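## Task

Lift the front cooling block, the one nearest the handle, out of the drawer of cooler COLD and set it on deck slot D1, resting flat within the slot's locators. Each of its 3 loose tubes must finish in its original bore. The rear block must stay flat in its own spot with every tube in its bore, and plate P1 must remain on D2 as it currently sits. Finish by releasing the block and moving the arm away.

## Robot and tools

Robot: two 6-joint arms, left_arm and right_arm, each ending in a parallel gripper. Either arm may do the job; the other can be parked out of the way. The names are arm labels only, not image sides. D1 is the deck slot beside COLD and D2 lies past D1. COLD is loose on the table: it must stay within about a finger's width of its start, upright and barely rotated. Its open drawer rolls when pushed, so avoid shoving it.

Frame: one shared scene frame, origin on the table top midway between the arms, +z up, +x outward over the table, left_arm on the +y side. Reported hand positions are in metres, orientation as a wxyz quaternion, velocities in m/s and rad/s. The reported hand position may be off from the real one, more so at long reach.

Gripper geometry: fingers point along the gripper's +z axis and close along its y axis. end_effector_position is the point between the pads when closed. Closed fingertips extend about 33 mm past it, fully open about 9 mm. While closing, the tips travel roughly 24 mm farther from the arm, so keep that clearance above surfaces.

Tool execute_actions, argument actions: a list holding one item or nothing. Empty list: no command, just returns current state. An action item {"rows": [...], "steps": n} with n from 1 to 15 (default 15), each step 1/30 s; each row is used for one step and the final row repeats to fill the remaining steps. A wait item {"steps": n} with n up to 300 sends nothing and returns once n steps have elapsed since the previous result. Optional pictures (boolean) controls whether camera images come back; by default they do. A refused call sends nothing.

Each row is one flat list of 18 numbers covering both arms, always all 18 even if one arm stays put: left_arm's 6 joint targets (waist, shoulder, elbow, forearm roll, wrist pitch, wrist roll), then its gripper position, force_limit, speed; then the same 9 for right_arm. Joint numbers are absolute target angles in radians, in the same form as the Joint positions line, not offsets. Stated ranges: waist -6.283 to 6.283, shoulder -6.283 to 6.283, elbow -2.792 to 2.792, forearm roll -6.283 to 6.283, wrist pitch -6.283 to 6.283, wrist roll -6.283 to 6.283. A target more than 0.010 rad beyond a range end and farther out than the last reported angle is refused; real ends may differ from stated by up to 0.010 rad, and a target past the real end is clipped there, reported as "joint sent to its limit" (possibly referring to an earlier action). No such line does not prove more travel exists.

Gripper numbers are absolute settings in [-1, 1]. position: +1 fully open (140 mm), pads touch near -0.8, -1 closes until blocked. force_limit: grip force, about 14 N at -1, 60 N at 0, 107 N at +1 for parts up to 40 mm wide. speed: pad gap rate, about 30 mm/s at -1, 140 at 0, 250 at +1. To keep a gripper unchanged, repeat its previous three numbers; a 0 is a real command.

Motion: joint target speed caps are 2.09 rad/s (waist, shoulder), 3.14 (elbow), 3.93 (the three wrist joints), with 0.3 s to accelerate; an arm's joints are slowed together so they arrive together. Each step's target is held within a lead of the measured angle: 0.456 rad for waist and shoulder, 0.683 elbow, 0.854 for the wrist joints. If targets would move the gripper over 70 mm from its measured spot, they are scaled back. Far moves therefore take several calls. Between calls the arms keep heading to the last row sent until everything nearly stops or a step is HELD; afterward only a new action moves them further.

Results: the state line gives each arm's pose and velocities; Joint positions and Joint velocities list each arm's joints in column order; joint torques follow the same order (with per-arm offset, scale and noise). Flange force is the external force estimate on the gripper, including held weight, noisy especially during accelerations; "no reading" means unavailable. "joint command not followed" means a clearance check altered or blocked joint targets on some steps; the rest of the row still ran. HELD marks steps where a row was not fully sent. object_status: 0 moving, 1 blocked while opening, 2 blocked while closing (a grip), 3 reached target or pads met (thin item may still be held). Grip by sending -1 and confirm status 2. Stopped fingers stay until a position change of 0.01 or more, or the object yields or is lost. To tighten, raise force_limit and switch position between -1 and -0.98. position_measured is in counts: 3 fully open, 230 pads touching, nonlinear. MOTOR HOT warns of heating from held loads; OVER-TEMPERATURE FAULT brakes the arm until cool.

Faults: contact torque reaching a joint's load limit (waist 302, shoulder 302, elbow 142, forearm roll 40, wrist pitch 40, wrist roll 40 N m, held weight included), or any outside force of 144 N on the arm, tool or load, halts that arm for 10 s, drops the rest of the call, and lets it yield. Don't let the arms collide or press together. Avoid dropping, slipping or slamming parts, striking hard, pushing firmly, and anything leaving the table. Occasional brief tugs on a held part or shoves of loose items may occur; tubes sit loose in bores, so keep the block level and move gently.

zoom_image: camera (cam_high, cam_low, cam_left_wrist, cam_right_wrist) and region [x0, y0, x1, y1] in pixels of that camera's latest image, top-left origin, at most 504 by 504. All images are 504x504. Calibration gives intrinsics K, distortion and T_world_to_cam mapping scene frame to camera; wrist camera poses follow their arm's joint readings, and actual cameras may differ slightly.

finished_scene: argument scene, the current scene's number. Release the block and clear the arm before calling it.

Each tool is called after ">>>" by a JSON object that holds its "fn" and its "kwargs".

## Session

>>> {"fn": "execute_actions", "kwargs": {"actions": []}}

Scene clock: 0.00 s of 6600.00 s.
left_arm: end_effector_position=(+1.0838, +0.5038, +0.3400) position_measured=3 object_status=3 end_effector_quat_wxyz=(+0.473, +0.638, +0.539, -0.279) end_effector_velocity=(+0.000, -0.001, -0.000) end_effector_angular_velocity=(-0.001, -0.000, -0.001) | right_arm: end_effector_position=(+0.1977, +0.2461, +0.3880) position_measured=3 object_status=3 end_effector_quat_wxyz=(-0.061, +0.730, +0.557, +0.392) end_effector_velocity=(+0.000, -0.000, +0.000) end_effector_angular_velocity=(-0.000, -0.000, -0.001)
Joint positions: left_arm=[ 0.397  1.222  0.155 -1.179  1.7    0.18 ] | right_arm=[ 1.494  0.219  1.608 -0.714  0.755  2.129]
Joint velocities: left_arm=[-0.     0.    -0.    -0.001 -0.     0.   ] | right_arm=[-0.    -0.    -0.001  0.     0.001 -0.   ]
Joint torques (N m, as the joint torque sensors report them, + toward a larger angle): no reading
Flange force (N, the push that the arm receives, along the gripper's own x y z axes): no reading
camera_calibration (this result's frames):
cam_left_wrist: T_world_to_cam=[[0.981755, 0.0662895, 0.178223, -1.15444], [-0.175579, -0.0438226, 0.98349, -0.114332], [0.0730052, -0.996838, -0.031384, 0.619275], [0, 0, 0, 1]] pos_world=[1.06809, 0.688834, 0.337628]
cam_right_wrist: T_world_to_cam=[[0.808042, -0.529533, 0.258191, -0.135646], [-0.427562, -0.828625, -0.361346, 0.437409], [0.405288, 0.18159, -0.895973, 0.413597], [0, 0, 0, 1]] pos_world=[0.129001, 0.215514, 0.56365]

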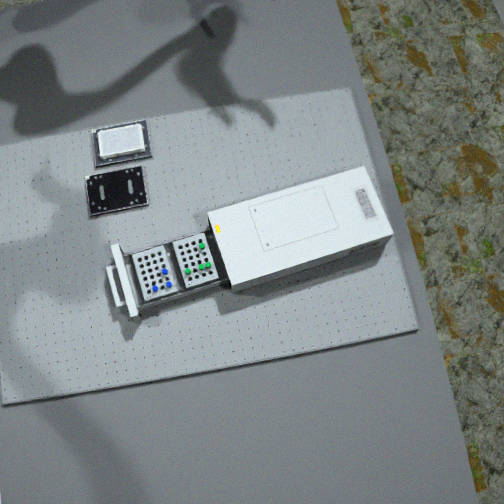

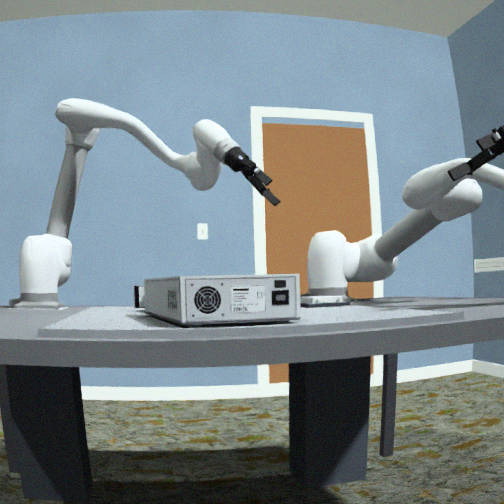

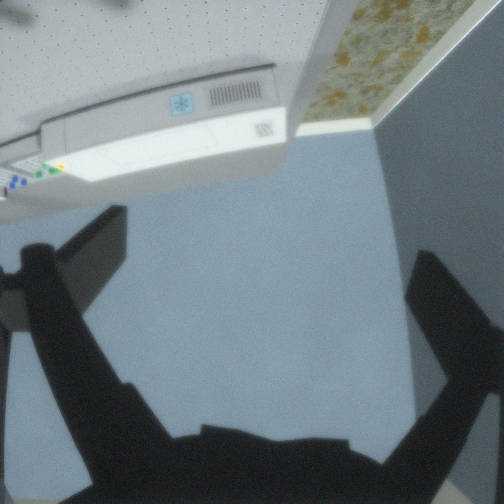

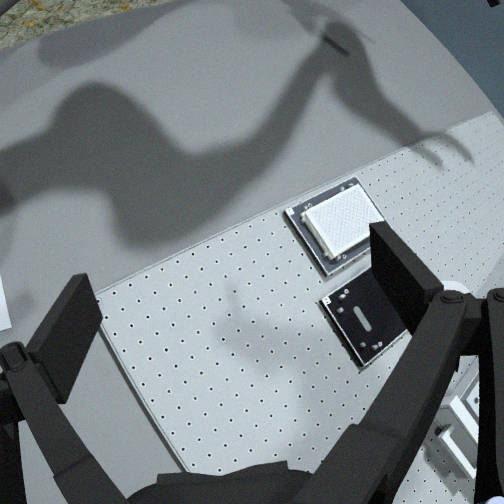

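>>> {"fn": "execute_actions", "kwargs": {"actions": [{"rows":[[0.397,1.222,0.155,-1.179,1.7,0.18,1,0,0,0.6703,0.404,1.4759,0,1.2617,3.638,0.45,0,0]],"steps":15}], "pictures": false}}

>>> {"fn": "execute_actions", "kwargs": {"actions": [{"steps":50}]}}

Scene clock: 7.50 s of 6600.00 s.
left_arm: end_effector_position=(+1.0838, +0.5033, +0.3402) position_measured=3 object_status=3 end_effector_quat_wxyz=(+0.473, +0.638, +0.539, -0.279) end_effector_velocity=(-0.000, -0.001, +0.000) end_effector_angular_velocity=(-0.001, +0.000, -0.002) | right_arm: end_effector_position=(+0.3486, +0.1495, +0.2937) position_measured=72 object_status=0 end_effector_quat_wxyz=(-0.059, +0.956, +0.176, +0.226) end_effector_velocity=(+0.327, -0.249, -0.152) end_effector_angular_velocity=(+0.246, +0.852, -1.955)
Joint positions: left_arm=[ 0.397  1.222  0.155 -1.179  1.7    0.18 ] | right_arm=[ 1.244  0.302  1.549 -0.395  0.981  2.598]
Joint velocities: left_arm=[-0.001  0.    -0.    -0.001  0.001 -0.   ] | right_arm=[-0.617  0.151 -0.107  0.582  0.415  1.149]
Joint torques (N m, as the joint torque sensors report them, + toward a larger angle): left_arm=[   1.46 -143.57  -43.23   -0.92    0.02   -0.67] | right_arm=[  0.33 -78.16 -41.17   2.29  -1.05   0.39]
Flange force (N, the push that the arm receives, along the gripper's own x y z axes): left_arm=no reading | right_arm=[4.3 -2.4 4.9]
Steps of this call (steps 1 to 90: nothing new was sent; then 4.00 s passed at rest; steps 91 to 105: all 15 steps of this action). Readings (joint positions | what the end effector reports):
91: left_arm=[0.397 1.222 0.155 -1.179 1.700 0.180] | right_arm=[1.494 0.219 1.608 -0.714 0.755 2.129] | left_arm position_measured=3 object_status=3 | right_arm position_measured=3 object_status=0
92: left_arm=[0.397 1.222 0.155 -1.179 1.700 0.180] | right_arm=[1.490 0.221 1.607 -0.706 0.760 2.138] | left_arm position_measured=3 object_status=3 | right_arm position_measured=7 object_status=0
94: left_arm=[0.397 1.222 0.155 -1.179 1.700 0.180] | right_arm=[1.459 0.233 1.598 -0.658 0.794 2.196] | left_arm position_measured=3 object_status=3 | right_arm position_measured=22 object_status=0
98: left_arm=[0.397 1.222 0.155 -1.179 1.700 0.180] | right_arm=[1.384 0.261 1.578 -0.551 0.871 2.336] | left_arm position_measured=3 object_status=3 | right_arm position_measured=53 object_status=0
105: the state above

Scene clock: 9.17 s of 6600.00 s.
left_arm: end_effector_position=(+1.0838, +0.5033, +0.3402) position_measured=3 object_status=3 end_effector_quat_wxyz=(+0.473, +0.638, +0.539, -0.279) end_effector_velocity=(-0.000, -0.000, -0.000) end_effector_angular_velocity=(-0.000, +0.001, -0.000) | right_arm: end_effector_position=(+0.5957, -0.1090, +0.2200) position_measured=72 object_status=3 end_effector_quat_wxyz=(+0.000, +0.758, -0.652, -0.000) end_effector_velocity=(-0.001, -0.001, -0.003) end_effector_angular_velocity=(-0.004, +0.005, +0.000)
Joint positions: left_arm=[ 0.397  1.222  0.155 -1.179  1.7    0.18 ] | right_arm=[0.67  0.404 1.476 0.    1.262 3.638]
Joint velocities: left_arm=[-0.     0.    -0.    -0.     0.    -0.001] | right_arm=[ 0.     0.003  0.003 -0.     0.001  0.   ]
Joint torques (N m, as the joint torque sensors report them, + toward a larger angle): left_arm=[   0.98 -143.8   -43.18   -0.76    0.     -0.52] | right_arm=[ -0.04 -85.53 -41.53   4.02   0.14   0.  ]
Flange force (N, the push that the arm receives, along the gripper's own x y z axes): left_arm=no reading | right_arm=[-2.0 -3.6 5.7]
Steps of this call (steps 1 to 45: the robot went on to your last target; steps 46 to 50: nothing new was sent). Readings (joint positions | what the end effector reports):
1: left_arm=[0.397 1.222 0.155 -1.179 1.700 0.180] | right_arm=[1.223 0.307 1.545 -0.375 0.995 2.637] | left_arm position_measured=3 object_status=3 | right_arm position_measured=72 object_status=0
2: left_arm=[0.397 1.222 0.155 -1.179 1.700 0.180] | right_arm=[1.202 0.312 1.542 -0.357 1.008 2.677] | left_arm position_measured=3 object_status=3 | right_arm position_measured=72 object_status=3
4: left_arm=[0.397 1.222 0.155 -1.179 1.700 0.180] | right_arm=[1.160 0.321 1.535 -0.322 1.033 2.757] | left_arm position_measured=3 object_status=3 | right_arm position_measured=72 object_status=3
8: left_arm=[0.397 1.222 0.155 -1.179 1.700 0.180] | right_arm=[1.073 0.336 1.524 -0.261 1.076 2.917] | left_arm position_measured=3 object_status=3 | right_arm position_measured=72 object_status=3
50: the state above
All arms were judged still, so your last target was given up. Only a new action makes them travel on or press farther. Fingers that are still opening or closing keep moving.
camera_calibration (this result's frames):
cam_left_wrist: T_world_to_cam=[[0.98177, 0.0663475, 0.178116, -1.15452], [-0.175493, -0.0435017, 0.983519, -0.114873], [0.0730024, -0.996848, -0.0310651, 0.618641], [0, 0, 0, 1]] pos_world=[1.06815, 0.688293, 0.337836]
cam_right_wrist: T_world_to_cam=[[-0.998321, 0.0321694, 0.0481625, 0.581632], [0.048892, 0.913881, 0.403028, -0.00937087], [-0.0310496, 0.404706, -0.913919, 0.454519], [0, 0, 0, 1]] pos_world=[0.595226, -0.194094, 0.391158]

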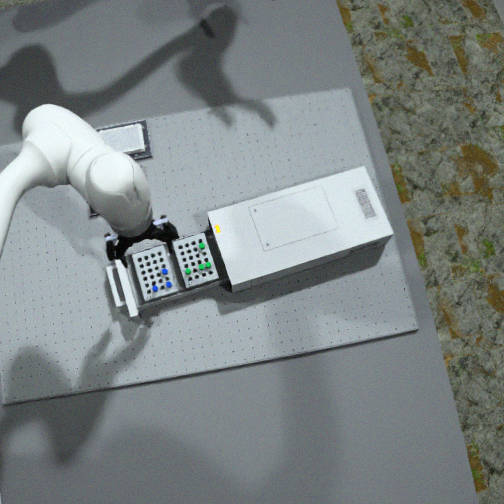

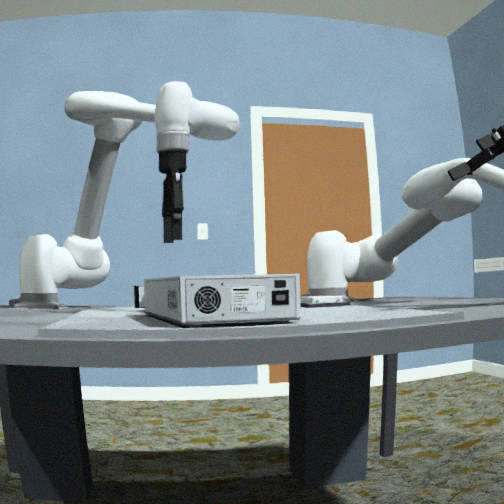

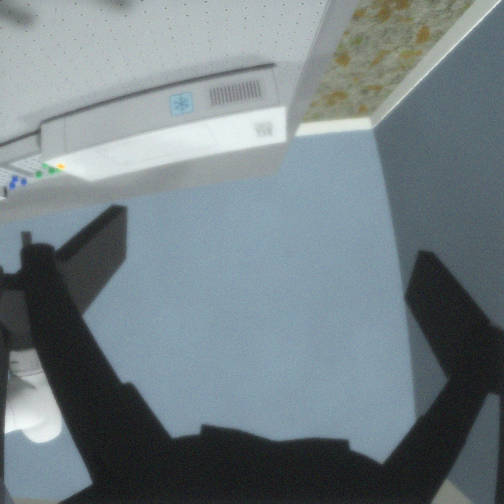

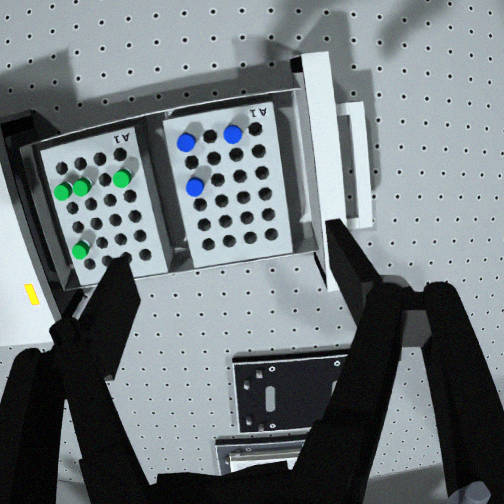

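>>> {"fn": "execute_actions", "kwargs": {"actions": [{"rows":[[0.397,1.222,0.155,-1.179,1.7,0.18,1,0,0,0.6703,0.4846,1.5978,0,1.0592,3.638,0.45,0,0]],"steps":15}], "pictures": false}}

>>> {"fn": "execute_actions", "kwargs": {"actions": [{"steps":8}]}}

Scene clock: 14.83 s of 6600.00 s.
left_arm: end_effector_position=(+1.0838, +0.5033, +0.3402) position_measured=3 object_status=3 end_effector_quat_wxyz=(+0.473, +0.638, +0.539, -0.279) end_effector_velocity=(+0.000, +0.001, +0.000) end_effector_angular_velocity=(+0.001, -0.001, +0.001) | right_arm: end_effector_position=(+0.5958, -0.1090, +0.0954) position_measured=72 object_status=3 end_effector_quat_wxyz=(-0.000, +0.758, -0.652, +0.000) end_effector_velocity=(+0.001, +0.000, -0.004) end_effector_angular_velocity=(+0.002, -0.003, +0.000)
Joint positions: left_arm=[ 0.397  1.222  0.155 -1.179  1.7    0.18 ] | right_arm=[ 0.67   0.484  1.597 -0.     1.06   3.638]
Joint velocities: left_arm=[ 0.001 -0.    -0.     0.001 -0.001  0.   ] | right_arm=[-0.     0.003  0.004  0.    -0.01  -0.   ]
Joint torques (N m, as the joint torque sensors report them, + toward a larger angle): left_arm=[   1.6  -143.57  -43.05   -0.93   -0.33   -0.72] | right_arm=[  3.12 -90.19 -39.86   3.51  -0.32   0.22]
Flange force (N, the push that the arm receives, along the gripper's own x y z axes): left_arm=no reading | right_arm=[3.5 -2.5 5.9]
Steps of this call (steps 1 to 90: nothing new was sent; then 2.17 s passed at rest; steps 91 to 105: all 15 steps of this action). Readings (joint positions | what the end effector reports):
91: left_arm=[0.397 1.222 0.155 -1.179 1.700 0.180] | right_arm=[0.670 0.404 1.476 0.000 1.262 3.638] | left_arm position_measured=3 object_status=3 | right_arm position_measured=72 object_status=3
92: left_arm=[0.397 1.222 0.155 -1.179 1.700 0.180] | right_arm=[0.670 0.407 1.480 0.000 1.254 3.638] | left_arm position_measured=3 object_status=3 | right_arm position_measured=72 object_status=3
94: left_arm=[0.397 1.222 0.155 -1.179 1.700 0.180] | right_arm=[0.670 0.428 1.513 0.000 1.201 3.638] | left_arm position_measured=3 object_status=3 | right_arm position_measured=72 object_status=3
98: left_arm=[0.397 1.222 0.155 -1.179 1.700 0.180] | right_arm=[0.670 0.470 1.575 -0.000 1.097 3.638] | left_arm position_measured=3 object_status=3 | right_arm position_measured=72 object_status=3
105: the state above

Scene clock: 15.10 s of 6600.00 s.
left_arm: end_effector_position=(+1.0838, +0.5033, +0.3402) position_measured=3 object_status=3 end_effector_quat_wxyz=(+0.473, +0.638, +0.539, -0.279) end_effector_velocity=(-0.000, -0.001, -0.001) end_effector_angular_velocity=(+0.000, +0.001, -0.001) | right_arm: end_effector_position=(+0.5958, -0.1091, +0.0949) position_measured=72 object_status=3 end_effector_quat_wxyz=(-0.000, +0.758, -0.652, +0.000) end_effector_velocity=(+0.000, +0.001, +0.000) end_effector_angular_velocity=(+0.001, -0.001, +0.000)
Joint positions: left_arm=[ 0.397  1.222  0.155 -1.179  1.7    0.18 ] | right_arm=[ 0.67   0.485  1.598 -0.     1.059  3.638]
Joint velocities: left_arm=[-0.001  0.     0.001  0.001  0.    -0.   ] | right_arm=[ 0.001  0.    -0.001 -0.    -0.001  0.   ]
Joint torques (N m, as the joint torque sensors report them, + toward a larger angle): left_arm=[   0.05 -144.32  -43.73   -0.92   -0.3    -0.67] | right_arm=[  2.66 -89.73 -38.09   3.22  -0.13   0.29]
Flange force (N, the push that the arm receives, along the gripper's own x y z axes): left_arm=no reading | right_arm=[1.4 -4.7 4.9]
Steps of this call (steps 1 to 8: the robot went on to your last target). Readings (joint positions | what the end effector reports):
1: left_arm=[0.397 1.222 0.155 -1.179 1.700 0.180] | right_arm=[0.670 0.484 1.598 -0.000 1.060 3.638] | left_arm position_measured=3 object_status=3 | right_arm position_measured=72 object_status=3
2: left_arm=[0.397 1.222 0.155 -1.179 1.700 0.180] | right_arm=[0.670 0.484 1.598 -0.000 1.059 3.638] | left_arm position_measured=3 object_status=3 | right_arm position_measured=72 object_status=3
4: left_arm=[0.397 1.222 0.155 -1.179 1.700 0.180] | right_arm=[0.670 0.485 1.598 -0.000 1.059 3.638] | left_arm position_measured=3 object_status=3 | right_arm position_measured=72 object_status=3
8: the state above
camera_calibration (this result's frames):
cam_left_wrist: T_world_to_cam=[[0.98177, 0.0663477, 0.178116, -1.15452], [-0.175494, -0.043502, 0.983519, -0.114873], [0.0730026, -0.996848, -0.0310654, 0.618641], [0, 0, 0, 1]] pos_world=[1.06815, 0.688293, 0.337836]
cam_right_wrist: T_world_to_cam=[[-0.998321, 0.0322043, 0.0481456, 0.587702], [0.0489173, 0.913875, 0.403038, 0.0410234], [-0.0310195, 0.404717, -0.913916, 0.340198], [0, 0, 0, 1]] pos_world=[0.595261, -0.1941, 0.266083]

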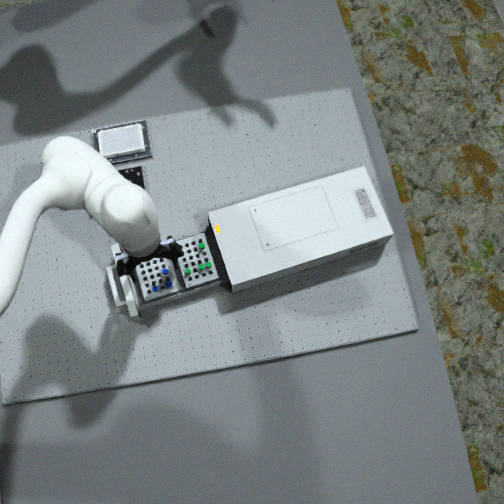

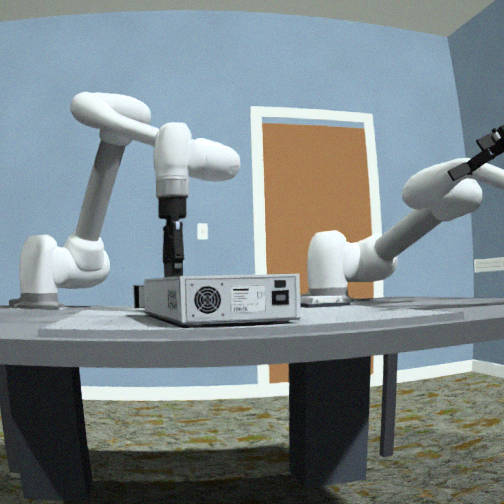

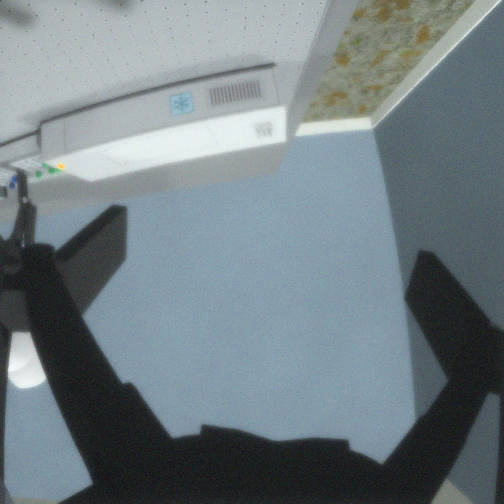

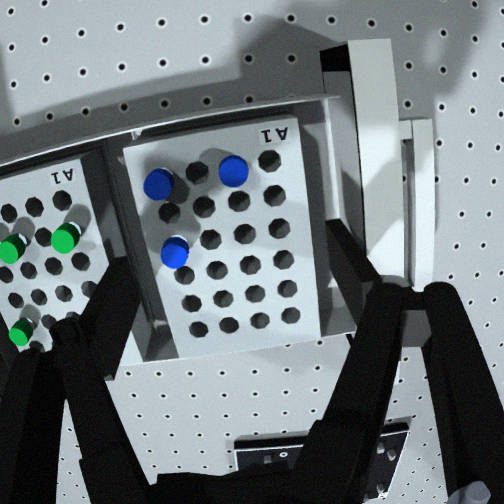

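>>> {"fn": "execute_actions", "kwargs": {"actions": [{"rows":[[0.397,1.222,0.155,-1.179,1.7,0.18,1,0,0,0.6716,0.4821,1.6017,0,1.0578,3.6393,0.36,0.6,0],[0.397,1.222,0.155,-1.179,1.7,0.18,1,0,0,0.6716,0.4821,1.6017,0,1.0578,3.6393,0.36,0.6,0],[0.397,1.222,0.155,-1.179,1.7,0.18,1,0,0,0.6716,0.4821,1.6017,0,1.0578,3.6393,0.36,0.6,0],[0.397,1.222,0.155,-1.179,1.7,0.18,1,0,0,0.6716,0.4821,1.6017,0,1.0578,3.6393,0.36,0.6,0],[0.397,1.222,0.155,-1.179,1.7,0.18,1,0,0,0.6716,0.4862,1.6055,0,1.0499,3.6393,0.36,0.6,0],[0.397,1.222,0.155,-1.179,1.7,0.18,1,0,0,0.6716,0.4862,1.6055,0,1.0499,3.6393,0.36,0.6,0],[0.397,1.222,0.155,-1.179,1.7,0.18,1,0,0,0.6716,0.4902,1.6094,0,1.042,3.6393,0.36,0.6,0],[0.397,1.222,0.155,-1.179,1.7,0.18,1,0,0,0.6716,0.4902,1.6094,0,1.042,3.6393,0.36,0.6,0],[0.397,1.222,0.155,-1.179,1.7,0.18,1,0,0,0.6716,0.4943,1.6132,0,1.0341,3.6393,0.36,0.6,0],[0.397,1.222,0.155,-1.179,1.7,0.18,1,0,0,0.6716,0.4943,1.6132,0,1.0341,3.6393,0.36,0.6,0],[0.397,1.222,0.155,-1.179,1.7,0.18,1,0,0,0.6716,0.4984,1.617,0,1.0262,3.6393,0.36,0.6,0]],"steps":15}]}}

Scene clock: 22.10 s of 6600.00 s.
left_arm: end_effector_position=(+1.0838, +0.5033, +0.3402) position_measured=3 object_status=3 end_effector_quat_wxyz=(+0.473, +0.638, +0.539, -0.279) end_effector_velocity=(-0.000, -0.001, +0.000) end_effector_angular_velocity=(-0.001, -0.000, -0.001) | right_arm: end_effector_position=(+0.5937, -0.1093, +0.0759) position_measured=84 object_status=3 end_effector_quat_wxyz=(+0.000, +0.758, -0.652, -0.000) end_effector_velocity=(+0.000, +0.000, -0.013) end_effector_angular_velocity=(+0.002, -0.003, -0.000)
Joint positions: left_arm=[ 0.397  1.222  0.155 -1.179  1.7    0.18 ] | right_arm=[0.672 0.498 1.616 0.    1.028 3.639]
Joint velocities: left_arm=[-0.    -0.    -0.    -0.001  0.001  0.   ] | right_arm=[ 0.     0.01   0.011 -0.    -0.024  0.   ]
Joint torques (N m, as the joint torque sensors report them, + toward a larger angle): left_arm=[  -0.56 -143.73  -43.18   -0.86   -0.31   -0.4 ] | right_arm=[  2.02 -94.44 -37.07   3.59   0.05   0.45]
Flange force (N, the push that the arm receives, along the gripper's own x y z axes): left_arm=no reading | right_arm=[-1.7 -8.5 6.3]
Steps of this call (steps 1 to 15: the robot went on to your last target; steps 16 to 90: nothing new was sent; then 3.50 s passed at rest; steps 91 to 105: all 15 steps of this action). Readings (joint positions | what the end effector reports):
91: left_arm=[0.397 1.222 0.155 -1.179 1.700 0.180] | right_arm=[0.670 0.485 1.598 0.000 1.059 3.638] | left_arm position_measured=3 object_status=3 | right_arm position_measured=72 object_status=0
92: left_arm=[0.397 1.222 0.155 -1.179 1.700 0.180] | right_arm=[0.671 0.484 1.599 0.000 1.059 3.638] | left_arm position_measured=3 object_status=3 | right_arm position_measured=76 object_status=0
94: left_arm=[0.397 1.222 0.155 -1.179 1.700 0.180] | right_arm=[0.671 0.483 1.601 0.000 1.058 3.639] | left_arm position_measured=3 object_status=3 | right_arm position_measured=84 object_status=0
98: left_arm=[0.397 1.222 0.155 -1.179 1.700 0.180] | right_arm=[0.672 0.486 1.606 0.000 1.049 3.639] | left_arm position_measured=3 object_status=3 | right_arm position_measured=84 object_status=0
105: the state above
camera_calibration (this result's frames):
cam_left_wrist: T_world_to_cam=[[0.98177, 0.0663476, 0.178116, -1.15452], [-0.175493, -0.043502, 0.983519, -0.114873], [0.0730025, -0.996848, -0.0310654, 0.618641], [0, 0, 0, 1]] pos_world=[1.06815, 0.688293, 0.337836]
cam_right_wrist: T_world_to_cam=[[-0.998319, 0.0321877, 0.0481902, 0.586575], [0.0489206, 0.91387, 0.40305, 0.0490205], [-0.0310664, 0.40473, -0.913908, 0.322826], [0, 0, 0, 1]] pos_world=[0.59322, -0.194336, 0.247009]

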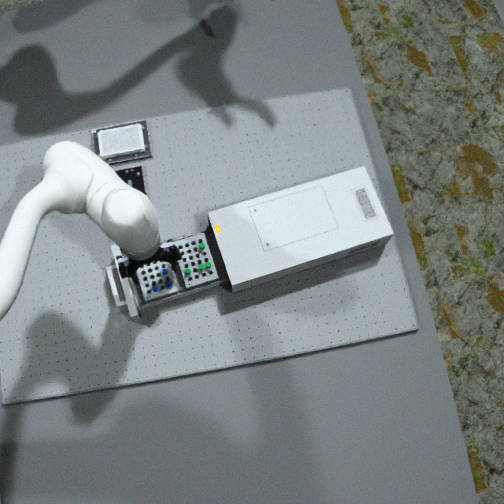

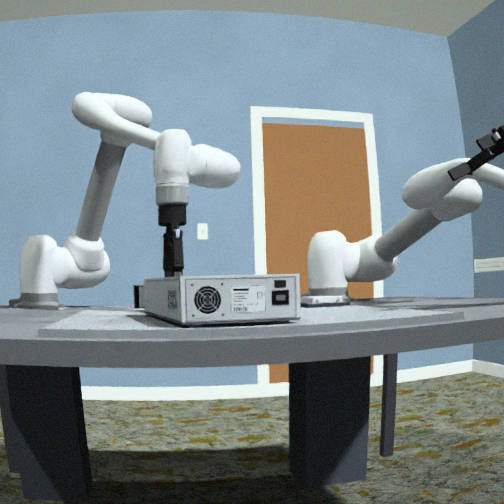

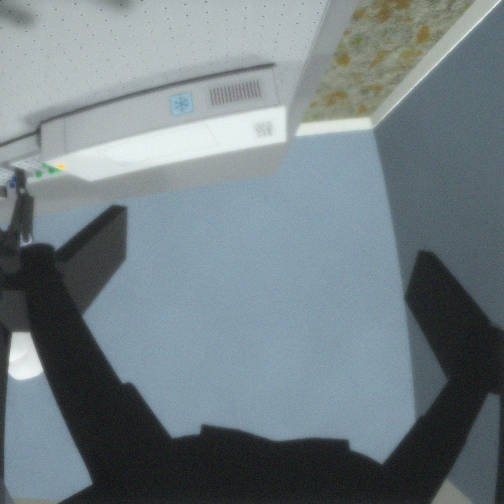

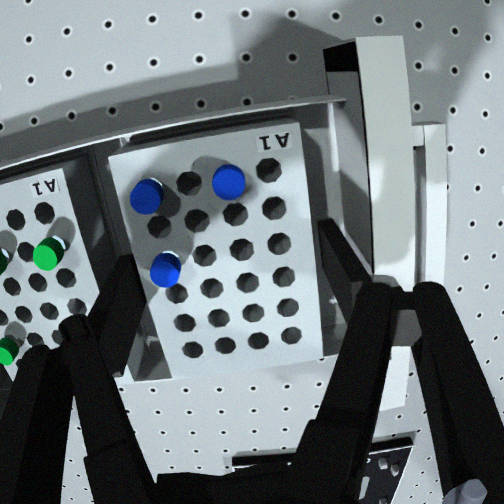

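>>> {"fn": "execute_actions", "kwargs": {"actions": [{"rows":[[0.397,1.222,0.155,-1.179,1.7,0.18,1,0,0,0.6716,0.5016,1.6197,0,1.0203,3.6393,0.36,0.6,0],[0.397,1.222,0.155,-1.179,1.7,0.18,1,0,0,0.6716,0.5016,1.6197,0,1.0203,3.6393,0.36,0.6,0],[0.397,1.222,0.155,-1.179,1.7,0.18,1,0,0,0.6716,0.5048,1.6223,0,1.0145,3.6393,0.36,0.6,0],[0.397,1.222,0.155,-1.179,1.7,0.18,1,0,0,0.6716,0.5048,1.6223,0,1.0145,3.6393,0.36,0.6,0],[0.397,1.222,0.155,-1.179,1.7,0.18,1,0,0,0.6716,0.508,1.625,0,1.0086,3.6393,0.36,0.6,0],[0.397,1.222,0.155,-1.179,1.7,0.18,1,0,0,0.6716,0.508,1.625,0,1.0086,3.6393,0.36,0.6,0],[0.397,1.222,0.155,-1.179,1.7,0.18,1,0,0,0.6716,0.5112,1.6276,0,1.0028,3.6393,0.36,0.6,0]],"steps":13}], "pictures": false}}

>>> {"fn": "execute_actions", "kwargs": {"actions": [{"rows":[[0.397,1.222,0.155,-1.179,1.7,0.18,1,0,0,0.6716,0.5112,1.6276,0,1.0028,3.6393,-1,0.6,-0.7]],"steps":15}], "pictures": false}}

Scene clock: 29.50 s of 6600.00 s.
left_arm: end_effector_position=(+1.0838, +0.5033, +0.3402) position_measured=3 object_status=3 end_effector_quat_wxyz=(+0.473, +0.638, +0.539, -0.279) end_effector_velocity=(-0.000, -0.000, +0.000) end_effector_angular_velocity=(-0.001, -0.000, -0.001) | right_arm: end_effector_position=(+0.5937, -0.1093, +0.0602) position_measured=84 object_status=3 end_effector_quat_wxyz=(-0.000, +0.758, -0.652, +0.000) end_effector_velocity=(-0.000, -0.000, -0.005) end_effector_angular_velocity=(-0.000, +0.001, +0.001)
Joint positions: left_arm=[ 0.397  1.222  0.155 -1.179  1.7    0.18 ] | right_arm=[ 0.672  0.511  1.627 -0.     1.003  3.639]
Joint velocities: left_arm=[ 0.    -0.     0.    -0.001  0.     0.   ] | right_arm=[ 0.     0.004  0.003 -0.    -0.007 -0.001]
Joint torques (N m, as the joint torque sensors report them, + toward a larger angle): left_arm=[  -0.75 -142.77  -42.89   -0.98   -0.32   -0.61] | right_arm=[  1.05 -91.47 -35.17   3.5   -0.06   0.27]
Flange force (N, the push that the arm receives, along the gripper's own x y z axes): left_arm=no reading | right_arm=[-2.5 -7.3 4.4]
Steps of this call (steps 1 to 15: the robot went on to your last target; steps 16 to 90: nothing new was sent; then 3.97 s passed at rest; steps 91 to 103: all 13 steps of this action). Readings (joint positions | what the end effector reports):
91: left_arm=[0.397 1.222 0.155 -1.179 1.700 0.180] | right_arm=[0.672 0.499 1.617 -0.000 1.026 3.639] | left_arm position_measured=3 object_status=3 | right_arm position_measured=84 object_status=3
92: left_arm=[0.397 1.222 0.155 -1.179 1.700 0.180] | right_arm=[0.672 0.499 1.618 0.000 1.024 3.639] | left_arm position_measured=3 object_status=3 | right_arm position_measured=84 object_status=3
94: left_arm=[0.397 1.222 0.155 -1.179 1.700 0.180] | right_arm=[0.672 0.502 1.620 -0.000 1.020 3.639] | left_arm position_measured=3 object_status=3 | right_arm position_measured=84 object_status=3
98: left_arm=[0.397 1.222 0.155 -1.179 1.700 0.180] | right_arm=[0.672 0.508 1.625 -0.000 1.008 3.639] | left_arm position_measured=3 object_status=3 | right_arm position_measured=84 object_status=3
103: the state above

Scene clock: 30.00 s of 6600.00 s.
left_arm: end_effector_position=(+1.0838, +0.5033, +0.3402) position_measured=3 object_status=3 end_effector_quat_wxyz=(+0.473, +0.638, +0.539, -0.279) end_effector_velocity=(+0.000, +0.000, +0.000) end_effector_angular_velocity=(-0.001, -0.000, +0.000) | right_arm: end_effector_position=(+0.5938, -0.1093, +0.0600) position_measured=105 object_status=2 end_effector_quat_wxyz=(-0.000, +0.758, -0.652, +0.000) end_effector_velocity=(-0.001, -0.001, -0.002) end_effector_angular_velocity=(-0.002, +0.003, +0.001)
Joint positions: left_arm=[ 0.397  1.222  0.155 -1.179  1.7    0.18 ] | right_arm=[ 0.672  0.511  1.628 -0.     1.003  3.639]
Joint velocities: left_arm=[ 0.     0.    -0.    -0.001 -0.    -0.   ] | right_arm=[ 0.     0.001  0.002  0.     0.001 -0.001]
Joint torques (N m, as the joint torque sensors report them, + toward a larger angle): left_arm=[  -0.13 -142.77  -43.07   -0.97   -0.16   -0.48] | right_arm=[  3.23 -75.62 -28.87   3.45   0.49  -0.22]
Flange force (N, the push that the arm receives, along the gripper's own x y z axes): left_arm=no reading | right_arm=[3.2 -1.9 -11.4]
Steps of this call (steps 1 to 15: all 15 steps of this action). Readings (joint positions | what the end effector reports):
1: left_arm=[0.397 1.222 0.155 -1.179 1.700 0.180] | right_arm=[0.672 0.511 1.627 -0.000 1.003 3.639] | left_arm position_measured=3 object_status=3 | right_arm position_measured=84 object_status=0
2: left_arm=[0.397 1.222 0.155 -1.179 1.700 0.180] | right_arm=[0.672 0.511 1.628 -0.000 1.003 3.639] | left_arm position_measured=3 object_status=3 | right_arm position_measured=86 object_status=0
4: left_arm=[0.397 1.222 0.155 -1.179 1.700 0.180] | right_arm=[0.672 0.511 1.628 -0.000 1.003 3.639] | left_arm position_measured=3 object_status=3 | right_arm position_measured=93 object_status=0
8: left_arm=[0.397 1.222 0.155 -1.179 1.700 0.180] | right_arm=[0.672 0.511 1.628 -0.000 1.003 3.639] | left_arm position_measured=3 object_status=3 | right_arm position_measured=105 object_status=0
15: the state above

>>> {"fn": "execute_actions", "kwargs": {"actions": [{"rows":[[0.397,1.222,0.155,-1.179,1.7,0.18,1,0,0,0.6716,0.508,1.625,0,1.0086,3.6393,-1,0.6,-0.7],[0.397,1.222,0.155,-1.179,1.7,0.18,1,0,0,0.6716,0.508,1.625,0,1.0086,3.6393,-1,0.6,-0.7],[0.397,1.222,0.155,-1.179,1.7,0.18,1,0,0,0.6716,0.5048,1.6223,0,1.0145,3.6393,-1,0.6,-0.7],[0.397,1.222,0.155,-1.179,1.7,0.18,1,0,0,0.6716,0.5048,1.6223,0,1.0145,3.6393,-1,0.6,-0.7],[0.397,1.222,0.155,-1.179,1.7,0.18,1,0,0,0.6716,0.5016,1.6197,0,1.0203,3.6393,-1,0.6,-0.7],[0.397,1.222,0.155,-1.179,1.7,0.18,1,0,0,0.6716,0.4984,1.617,0,1.0262,3.6393,-1,0.6,-0.7],[0.397,1.222,0.155,-1.179,1.7,0.18,1,0,0,0.6716,0.4943,1.6132,0,1.0341,3.6393,-1,0.6,-0.7],[0.397,1.222,0.155,-1.179,1.7,0.18,1,0,0,0.6716,0.4902,1.6094,0,1.042,3.6393,-1,0.6,-0.7],[0.397,1.222,0.155,-1.179,1.7,0.18,1,0,0,0.6716,0.4862,1.6055,0,1.0499,3.6393,-1,0.6,-0.7],[0.397,1.222,0.155,-1.179,1.7,0.18,1,0,0,0.6716,0.4821,1.6017,0,1.0578,3.6393,-1,0.6,-0.7],[0.397,1.222,0.155,-1.179,1.7,0.18,1,0,0,0.6716,0.475,1.593,0,1.0736,3.6393,-1,0.6,-0.7],[0.397,1.222,0.155,-1.179,1.7,0.18,1,0,0,0.6716,0.468,1.584,0,1.0896,3.6393,-1,0.6,-0.7],[0.397,1.222,0.155,-1.179,1.7,0.18,1,0,0,0.6716,0.461,1.575,0,1.1056,3.6393,-1,0.6,-0.7],[0.397,1.222,0.155,-1.179,1.7,0.18,1,0,0,0.6716,0.454,1.565,0,1.1226,3.6393,-1,0.6,-0.7],[0.397,1.222,0.155,-1.179,1.7,0.18,1,0,0,0.6716,0.428,1.525,0,1.1886,3.6393,-1,0.6,-0.7]],"steps":15}], "pictures": false}}

>>> {"fn": "execute_actions", "kwargs": {"actions": [{"steps":8}], "pictures": false}}

>>> {"fn": "execute_actions", "kwargs": {"actions": [{"rows":[[0.397,1.222,0.155,-1.179,1.7,0.18,1,0,0,0.9355,0.7013,1.0743,0,1.366,5.6239,-1,0.6,-0.7]],"steps":15}], "pictures": false}}

>>> {"fn": "execute_actions", "kwargs": {"actions": [{"steps":30}]}}

Scene clock: 43.80 s of 6600.00 s.
left_arm: end_effector_position=(+1.0838, +0.5033, +0.3402) position_measured=3 object_status=3 end_effector_quat_wxyz=(+0.473, +0.638, +0.539, -0.279) end_effector_velocity=(-0.000, -0.001, +0.001) end_effector_angular_velocity=(-0.001, -0.001, -0.001) | right_arm: end_effector_position=(+0.5944, -0.1087, +0.1169) position_measured=105 object_status=2 end_effector_quat_wxyz=(-0.000, +0.758, -0.652, -0.000) end_effector_velocity=(+0.007, +0.005, +0.299) end_effector_angular_velocity=(-0.001, +0.002, +0.001)
Joint positions: left_arm=[ 0.397  1.222  0.155 -1.179  1.7    0.18 ] | right_arm=[0.672 0.467 1.581 0.    1.094 3.639]
Joint velocities: left_arm=[-0.     0.    -0.001 -0.001  0.     0.   ] | right_arm=[ 0.    -0.208 -0.277  0.     0.487 -0.   ]
Joint torques (N m, as the joint torque sensors report them, + toward a larger angle): left_arm=[   0.14 -144.51  -43.04   -0.84    0.02   -0.71] | right_arm=[  0.37 -99.27 -46.83   3.43  -0.22  -0.07]
Flange force (N, the push that the arm receives, along the gripper's own x y z axes): left_arm=no reading | right_arm=[1.0 1.6 12.2]
Steps of this call (steps 1 to 15: the robot went on to your last target; steps 16 to 90: nothing new was sent; then 10.30 s passed at rest; steps 91 to 105: all 15 steps of this action). Readings (joint positions | what the end effector reports):
91: left_arm=[0.397 1.222 0.155 -1.179 1.700 0.180] | right_arm=[0.672 0.511 1.628 0.000 1.003 3.639] | left_arm position_measured=3 object_status=3 | right_arm position_measured=105 object_status=2
92: left_arm=[0.397 1.222 0.155 -1.179 1.700 0.180] | right_arm=[0.672 0.510 1.627 0.000 1.005 3.639] | left_arm position_measured=3 object_status=3 | right_arm position_measured=105 object_status=2
94: left_arm=[0.397 1.222 0.155 -1.179 1.700 0.180] | right_arm=[0.672 0.508 1.625 0.000 1.010 3.639] | left_arm position_measured=3 object_status=3 | right_arm position_measured=105 object_status=2
98: left_arm=[0.397 1.222 0.155 -1.179 1.700 0.180] | right_arm=[0.672 0.500 1.618 0.000 1.025 3.639] | left_arm position_measured=3 object_status=3 | right_arm position_measured=105 object_status=2
105: the state above

Scene clock: 44.07 s of 6600.00 s.
left_arm: end_effector_position=(+1.0838, +0.5033, +0.3402) position_measured=3 object_status=3 end_effector_quat_wxyz=(+0.473, +0.638, +0.539, -0.279) end_effector_velocity=(-0.000, +0.000, -0.000) end_effector_angular_velocity=(+0.000, -0.000, -0.000) | right_arm: end_effector_position=(+0.5948, -0.1085, +0.1746) position_measured=105 object_status=2 end_effector_quat_wxyz=(+0.000, +0.758, -0.652, -0.000) end_effector_velocity=(+0.002, +0.001, +0.015) end_effector_angular_velocity=(+0.004, -0.005, -0.000)
Joint positions: left_arm=[ 0.397  1.222  0.155 -1.179  1.7    0.18 ] | right_arm=[0.672 0.429 1.526 0.    1.187 3.639]
Joint velocities: left_arm=[ 0.     0.    -0.001  0.     0.001  0.   ] | right_arm=[-0.    -0.009 -0.016  0.     0.019  0.   ]
Joint torques (N m, as the joint torque sensors report them, + toward a larger angle): left_arm=[   0.83 -143.16  -43.92   -0.91   -0.1    -0.7 ] | right_arm=[  1.08 -91.67 -44.32   3.95  -0.16   0.16]
Flange force (N, the push that the arm receives, along the gripper's own x y z axes): left_arm=no reading | right_arm=[0.4 -2.6 11.9]
Steps of this call (steps 1 to 8: the robot went on to your last target). Readings (joint positions | what the end effector reports):
1: left_arm=[0.397 1.222 0.155 -1.179 1.700 0.180] | right_arm=[0.672 0.458 1.570 -0.000 1.115 3.639] | left_arm position_measured=3 object_status=3 | right_arm position_measured=105 object_status=2
2: left_arm=[0.397 1.222 0.155 -1.179 1.700 0.180] | right_arm=[0.672 0.448 1.555 -0.000 1.139 3.639] | left_arm position_measured=3 object_status=3 | right_arm position_measured=105 object_status=2
4: left_arm=[0.397 1.222 0.155 -1.179 1.700 0.180] | right_arm=[0.672 0.434 1.534 0.000 1.174 3.639] | left_arm position_measured=3 object_status=3 | right_arm position_measured=105 object_status=2
8: the state above

Scene clock: 44.57 s of 6600.00 s.
left_arm: end_effector_position=(+1.0838, +0.5033, +0.3402) position_measured=3 object_status=3 end_effector_quat_wxyz=(+0.473, +0.638, +0.539, -0.279) end_effector_velocity=(+0.000, +0.001, +0.000) end_effector_angular_velocity=(-0.000, -0.000, +0.002) | right_arm: end_effector_position=(+0.5839, +0.0577, +0.1821) position_measured=105 object_status=2 end_effector_quat_wxyz=(-0.000, -0.562, +0.827, -0.000) end_effector_velocity=(-0.071, +0.333, +0.002) end_effector_angular_velocity=(+0.001, -0.002, -1.788)
Joint positions: left_arm=[ 0.397  1.222  0.155 -1.179  1.7    0.18 ] | right_arm=[ 0.83   0.592  1.254 -0.     1.295  4.325]
Joint velocities: left_arm=[ 0.001 -0.     0.    -0.    -0.001 -0.   ] | right_arm=[ 0.319  0.328 -0.543  0.     0.213  2.107]
Joint torques (N m, as the joint torque sensors report them, + toward a larger angle): left_arm=[   1.04 -143.34  -42.69   -0.98   -0.05   -0.45] | right_arm=[   3.53 -118.11  -45.7     3.64    0.25   -0.17]
Flange force (N, the push that the arm receives, along the gripper's own x y z axes): left_arm=no reading | right_arm=[-11.5 -8.6 15.5]
Steps of this call (steps 1 to 15: all 15 steps of this action). Readings (joint positions | what the end effector reports):
1: left_arm=[0.397 1.222 0.155 -1.179 1.700 0.180] | right_arm=[0.672 0.429 1.525 0.000 1.188 3.639] | left_arm position_measured=3 object_status=3 | right_arm position_measured=105 object_status=2
2: left_arm=[0.397 1.222 0.155 -1.179 1.700 0.180] | right_arm=[0.674 0.431 1.520 -0.000 1.190 3.648] | left_arm position_measured=3 object_status=3 | right_arm position_measured=105 object_status=2
4: left_arm=[0.397 1.222 0.155 -1.179 1.700 0.180] | right_arm=[0.692 0.450 1.489 -0.000 1.203 3.707] | left_arm position_measured=3 object_status=3 | right_arm position_measured=105 object_status=2
8: left_arm=[0.397 1.222 0.155 -1.179 1.700 0.180] | right_arm=[0.748 0.508 1.394 -0.000 1.240 3.904] | left_arm position_measured=3 object_status=3 | right_arm position_measured=105 object_status=2
15: the state above

Scene clock: 45.57 s of 6600.00 s.
left_arm: end_effector_position=(+1.0838, +0.5033, +0.3402) position_measured=3 object_status=3 end_effector_quat_wxyz=(+0.473, +0.638, +0.539, -0.279) end_effector_velocity=(+0.000, -0.000, -0.001) end_effector_angular_velocity=(+0.000, +0.000, +0.000) | right_arm: end_effector_position=(+0.5497, +0.1658, +0.1800) position_measured=105 object_status=2 end_effector_quat_wxyz=(-0.000, -0.000, +1.000, -0.000) end_effector_velocity=(+0.001, -0.000, -0.000) end_effector_angular_velocity=(-0.000, -0.000, -0.000)
Joint positions: left_arm=[ 0.397  1.222  0.155 -1.179  1.7    0.18 ] | right_arm=[ 0.935  0.701  1.074 -0.     1.366  5.624]
Joint velocities: left_arm=[-0.  0.  0.  0. -0.  0.] | right_arm=[-0.001  0.     0.001 -0.    -0.001 -0.   ]
Joint torques (N m, as the joint torque sensors report them, + toward a larger angle): left_arm=[   0.9  -143.49  -42.66   -0.92   -0.31   -0.61] | right_arm=[   1.63 -125.09  -48.58    3.71    0.18    0.19]
Flange force (N, the push that the arm receives, along the gripper's own x y z axes): left_arm=no reading | right_arm=[-5.3 4.3 15.8]
Steps of this call (steps 1 to 30: the robot went on to your last target). Readings (joint positions | what the end effector reports):
1: left_arm=[0.397 1.222 0.155 -1.179 1.700 0.180] | right_arm=[0.841 0.603 1.236 -0.000 1.302 4.398] | left_arm position_measured=3 object_status=3 | right_arm position_measured=105 object_status=2
2: left_arm=[0.397 1.222 0.155 -1.179 1.700 0.180] | right_arm=[0.851 0.614 1.219 -0.000 1.309 4.477] | left_arm position_measured=3 object_status=3 | right_arm position_measured=105 object_status=2
4: left_arm=[0.397 1.222 0.155 -1.179 1.700 0.180] | right_arm=[0.871 0.634 1.185 -0.000 1.322 4.651] | left_arm position_measured=3 object_status=3 | right_arm position_measured=105 object_status=2
8: left_arm=[0.397 1.222 0.155 -1.179 1.700 0.180] | right_arm=[0.904 0.669 1.128 -0.000 1.345 5.075] | left_arm position_measured=3 object_status=3 | right_arm position_measured=105 object_status=2
30: the state above
camera_calibration (this result's frames):
cam_left_wrist: T_world_to_cam=[[0.98177, 0.0663476, 0.178116, -1.15452], [-0.175494, -0.043502, 0.983519, -0.114873], [0.0730025, -0.996848, -0.0310654, 0.618641], [0, 0, 0, 1]] pos_world=[1.06815, 0.688293, 0.337836]
cam_right_wrist: T_world_to_cam=[[0.180901, 0.982322, 0.0481482, -0.277026], [0.896331, -0.18482, 0.403029, -0.525859], [0.404803, -0.0297517, -0.91392, 0.137698], [0, 0, 0, 1]] pos_world=[0.465717, 0.179036, 0.351119]

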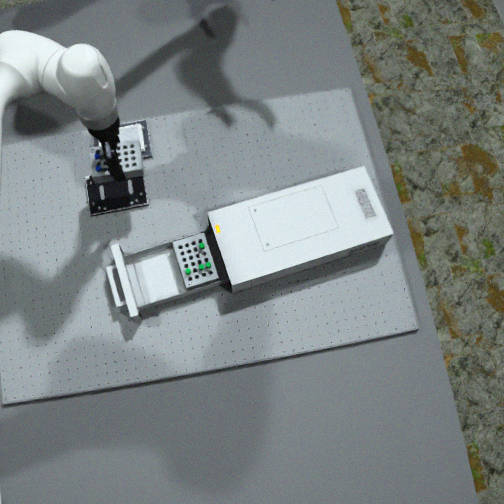

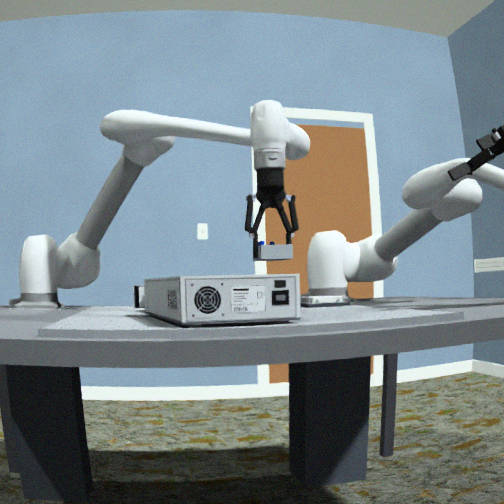

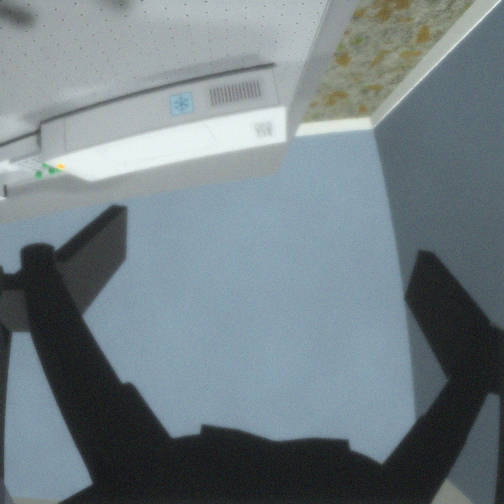

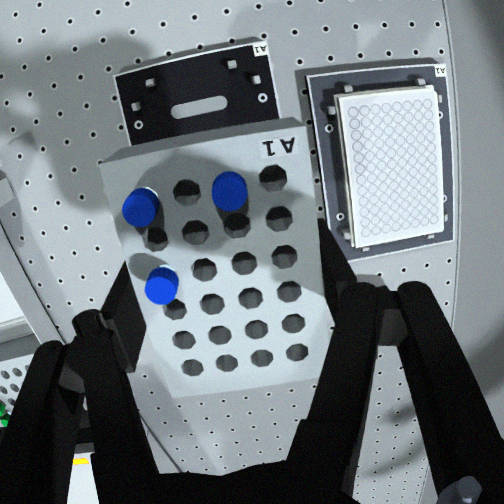

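>>> {"fn": "zoom_image", "kwargs": {"camera": "cam_right_wrist", "region": [80, 20, 332, 180]}}

Region (80, 20, 332, 180) of cam_right_wrist's 504x504 image, scaled by 2.000, with more detail than that image has; it fills the top 320 rows of this view, and the rest is white.

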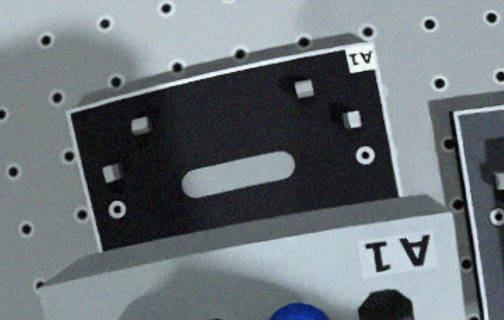

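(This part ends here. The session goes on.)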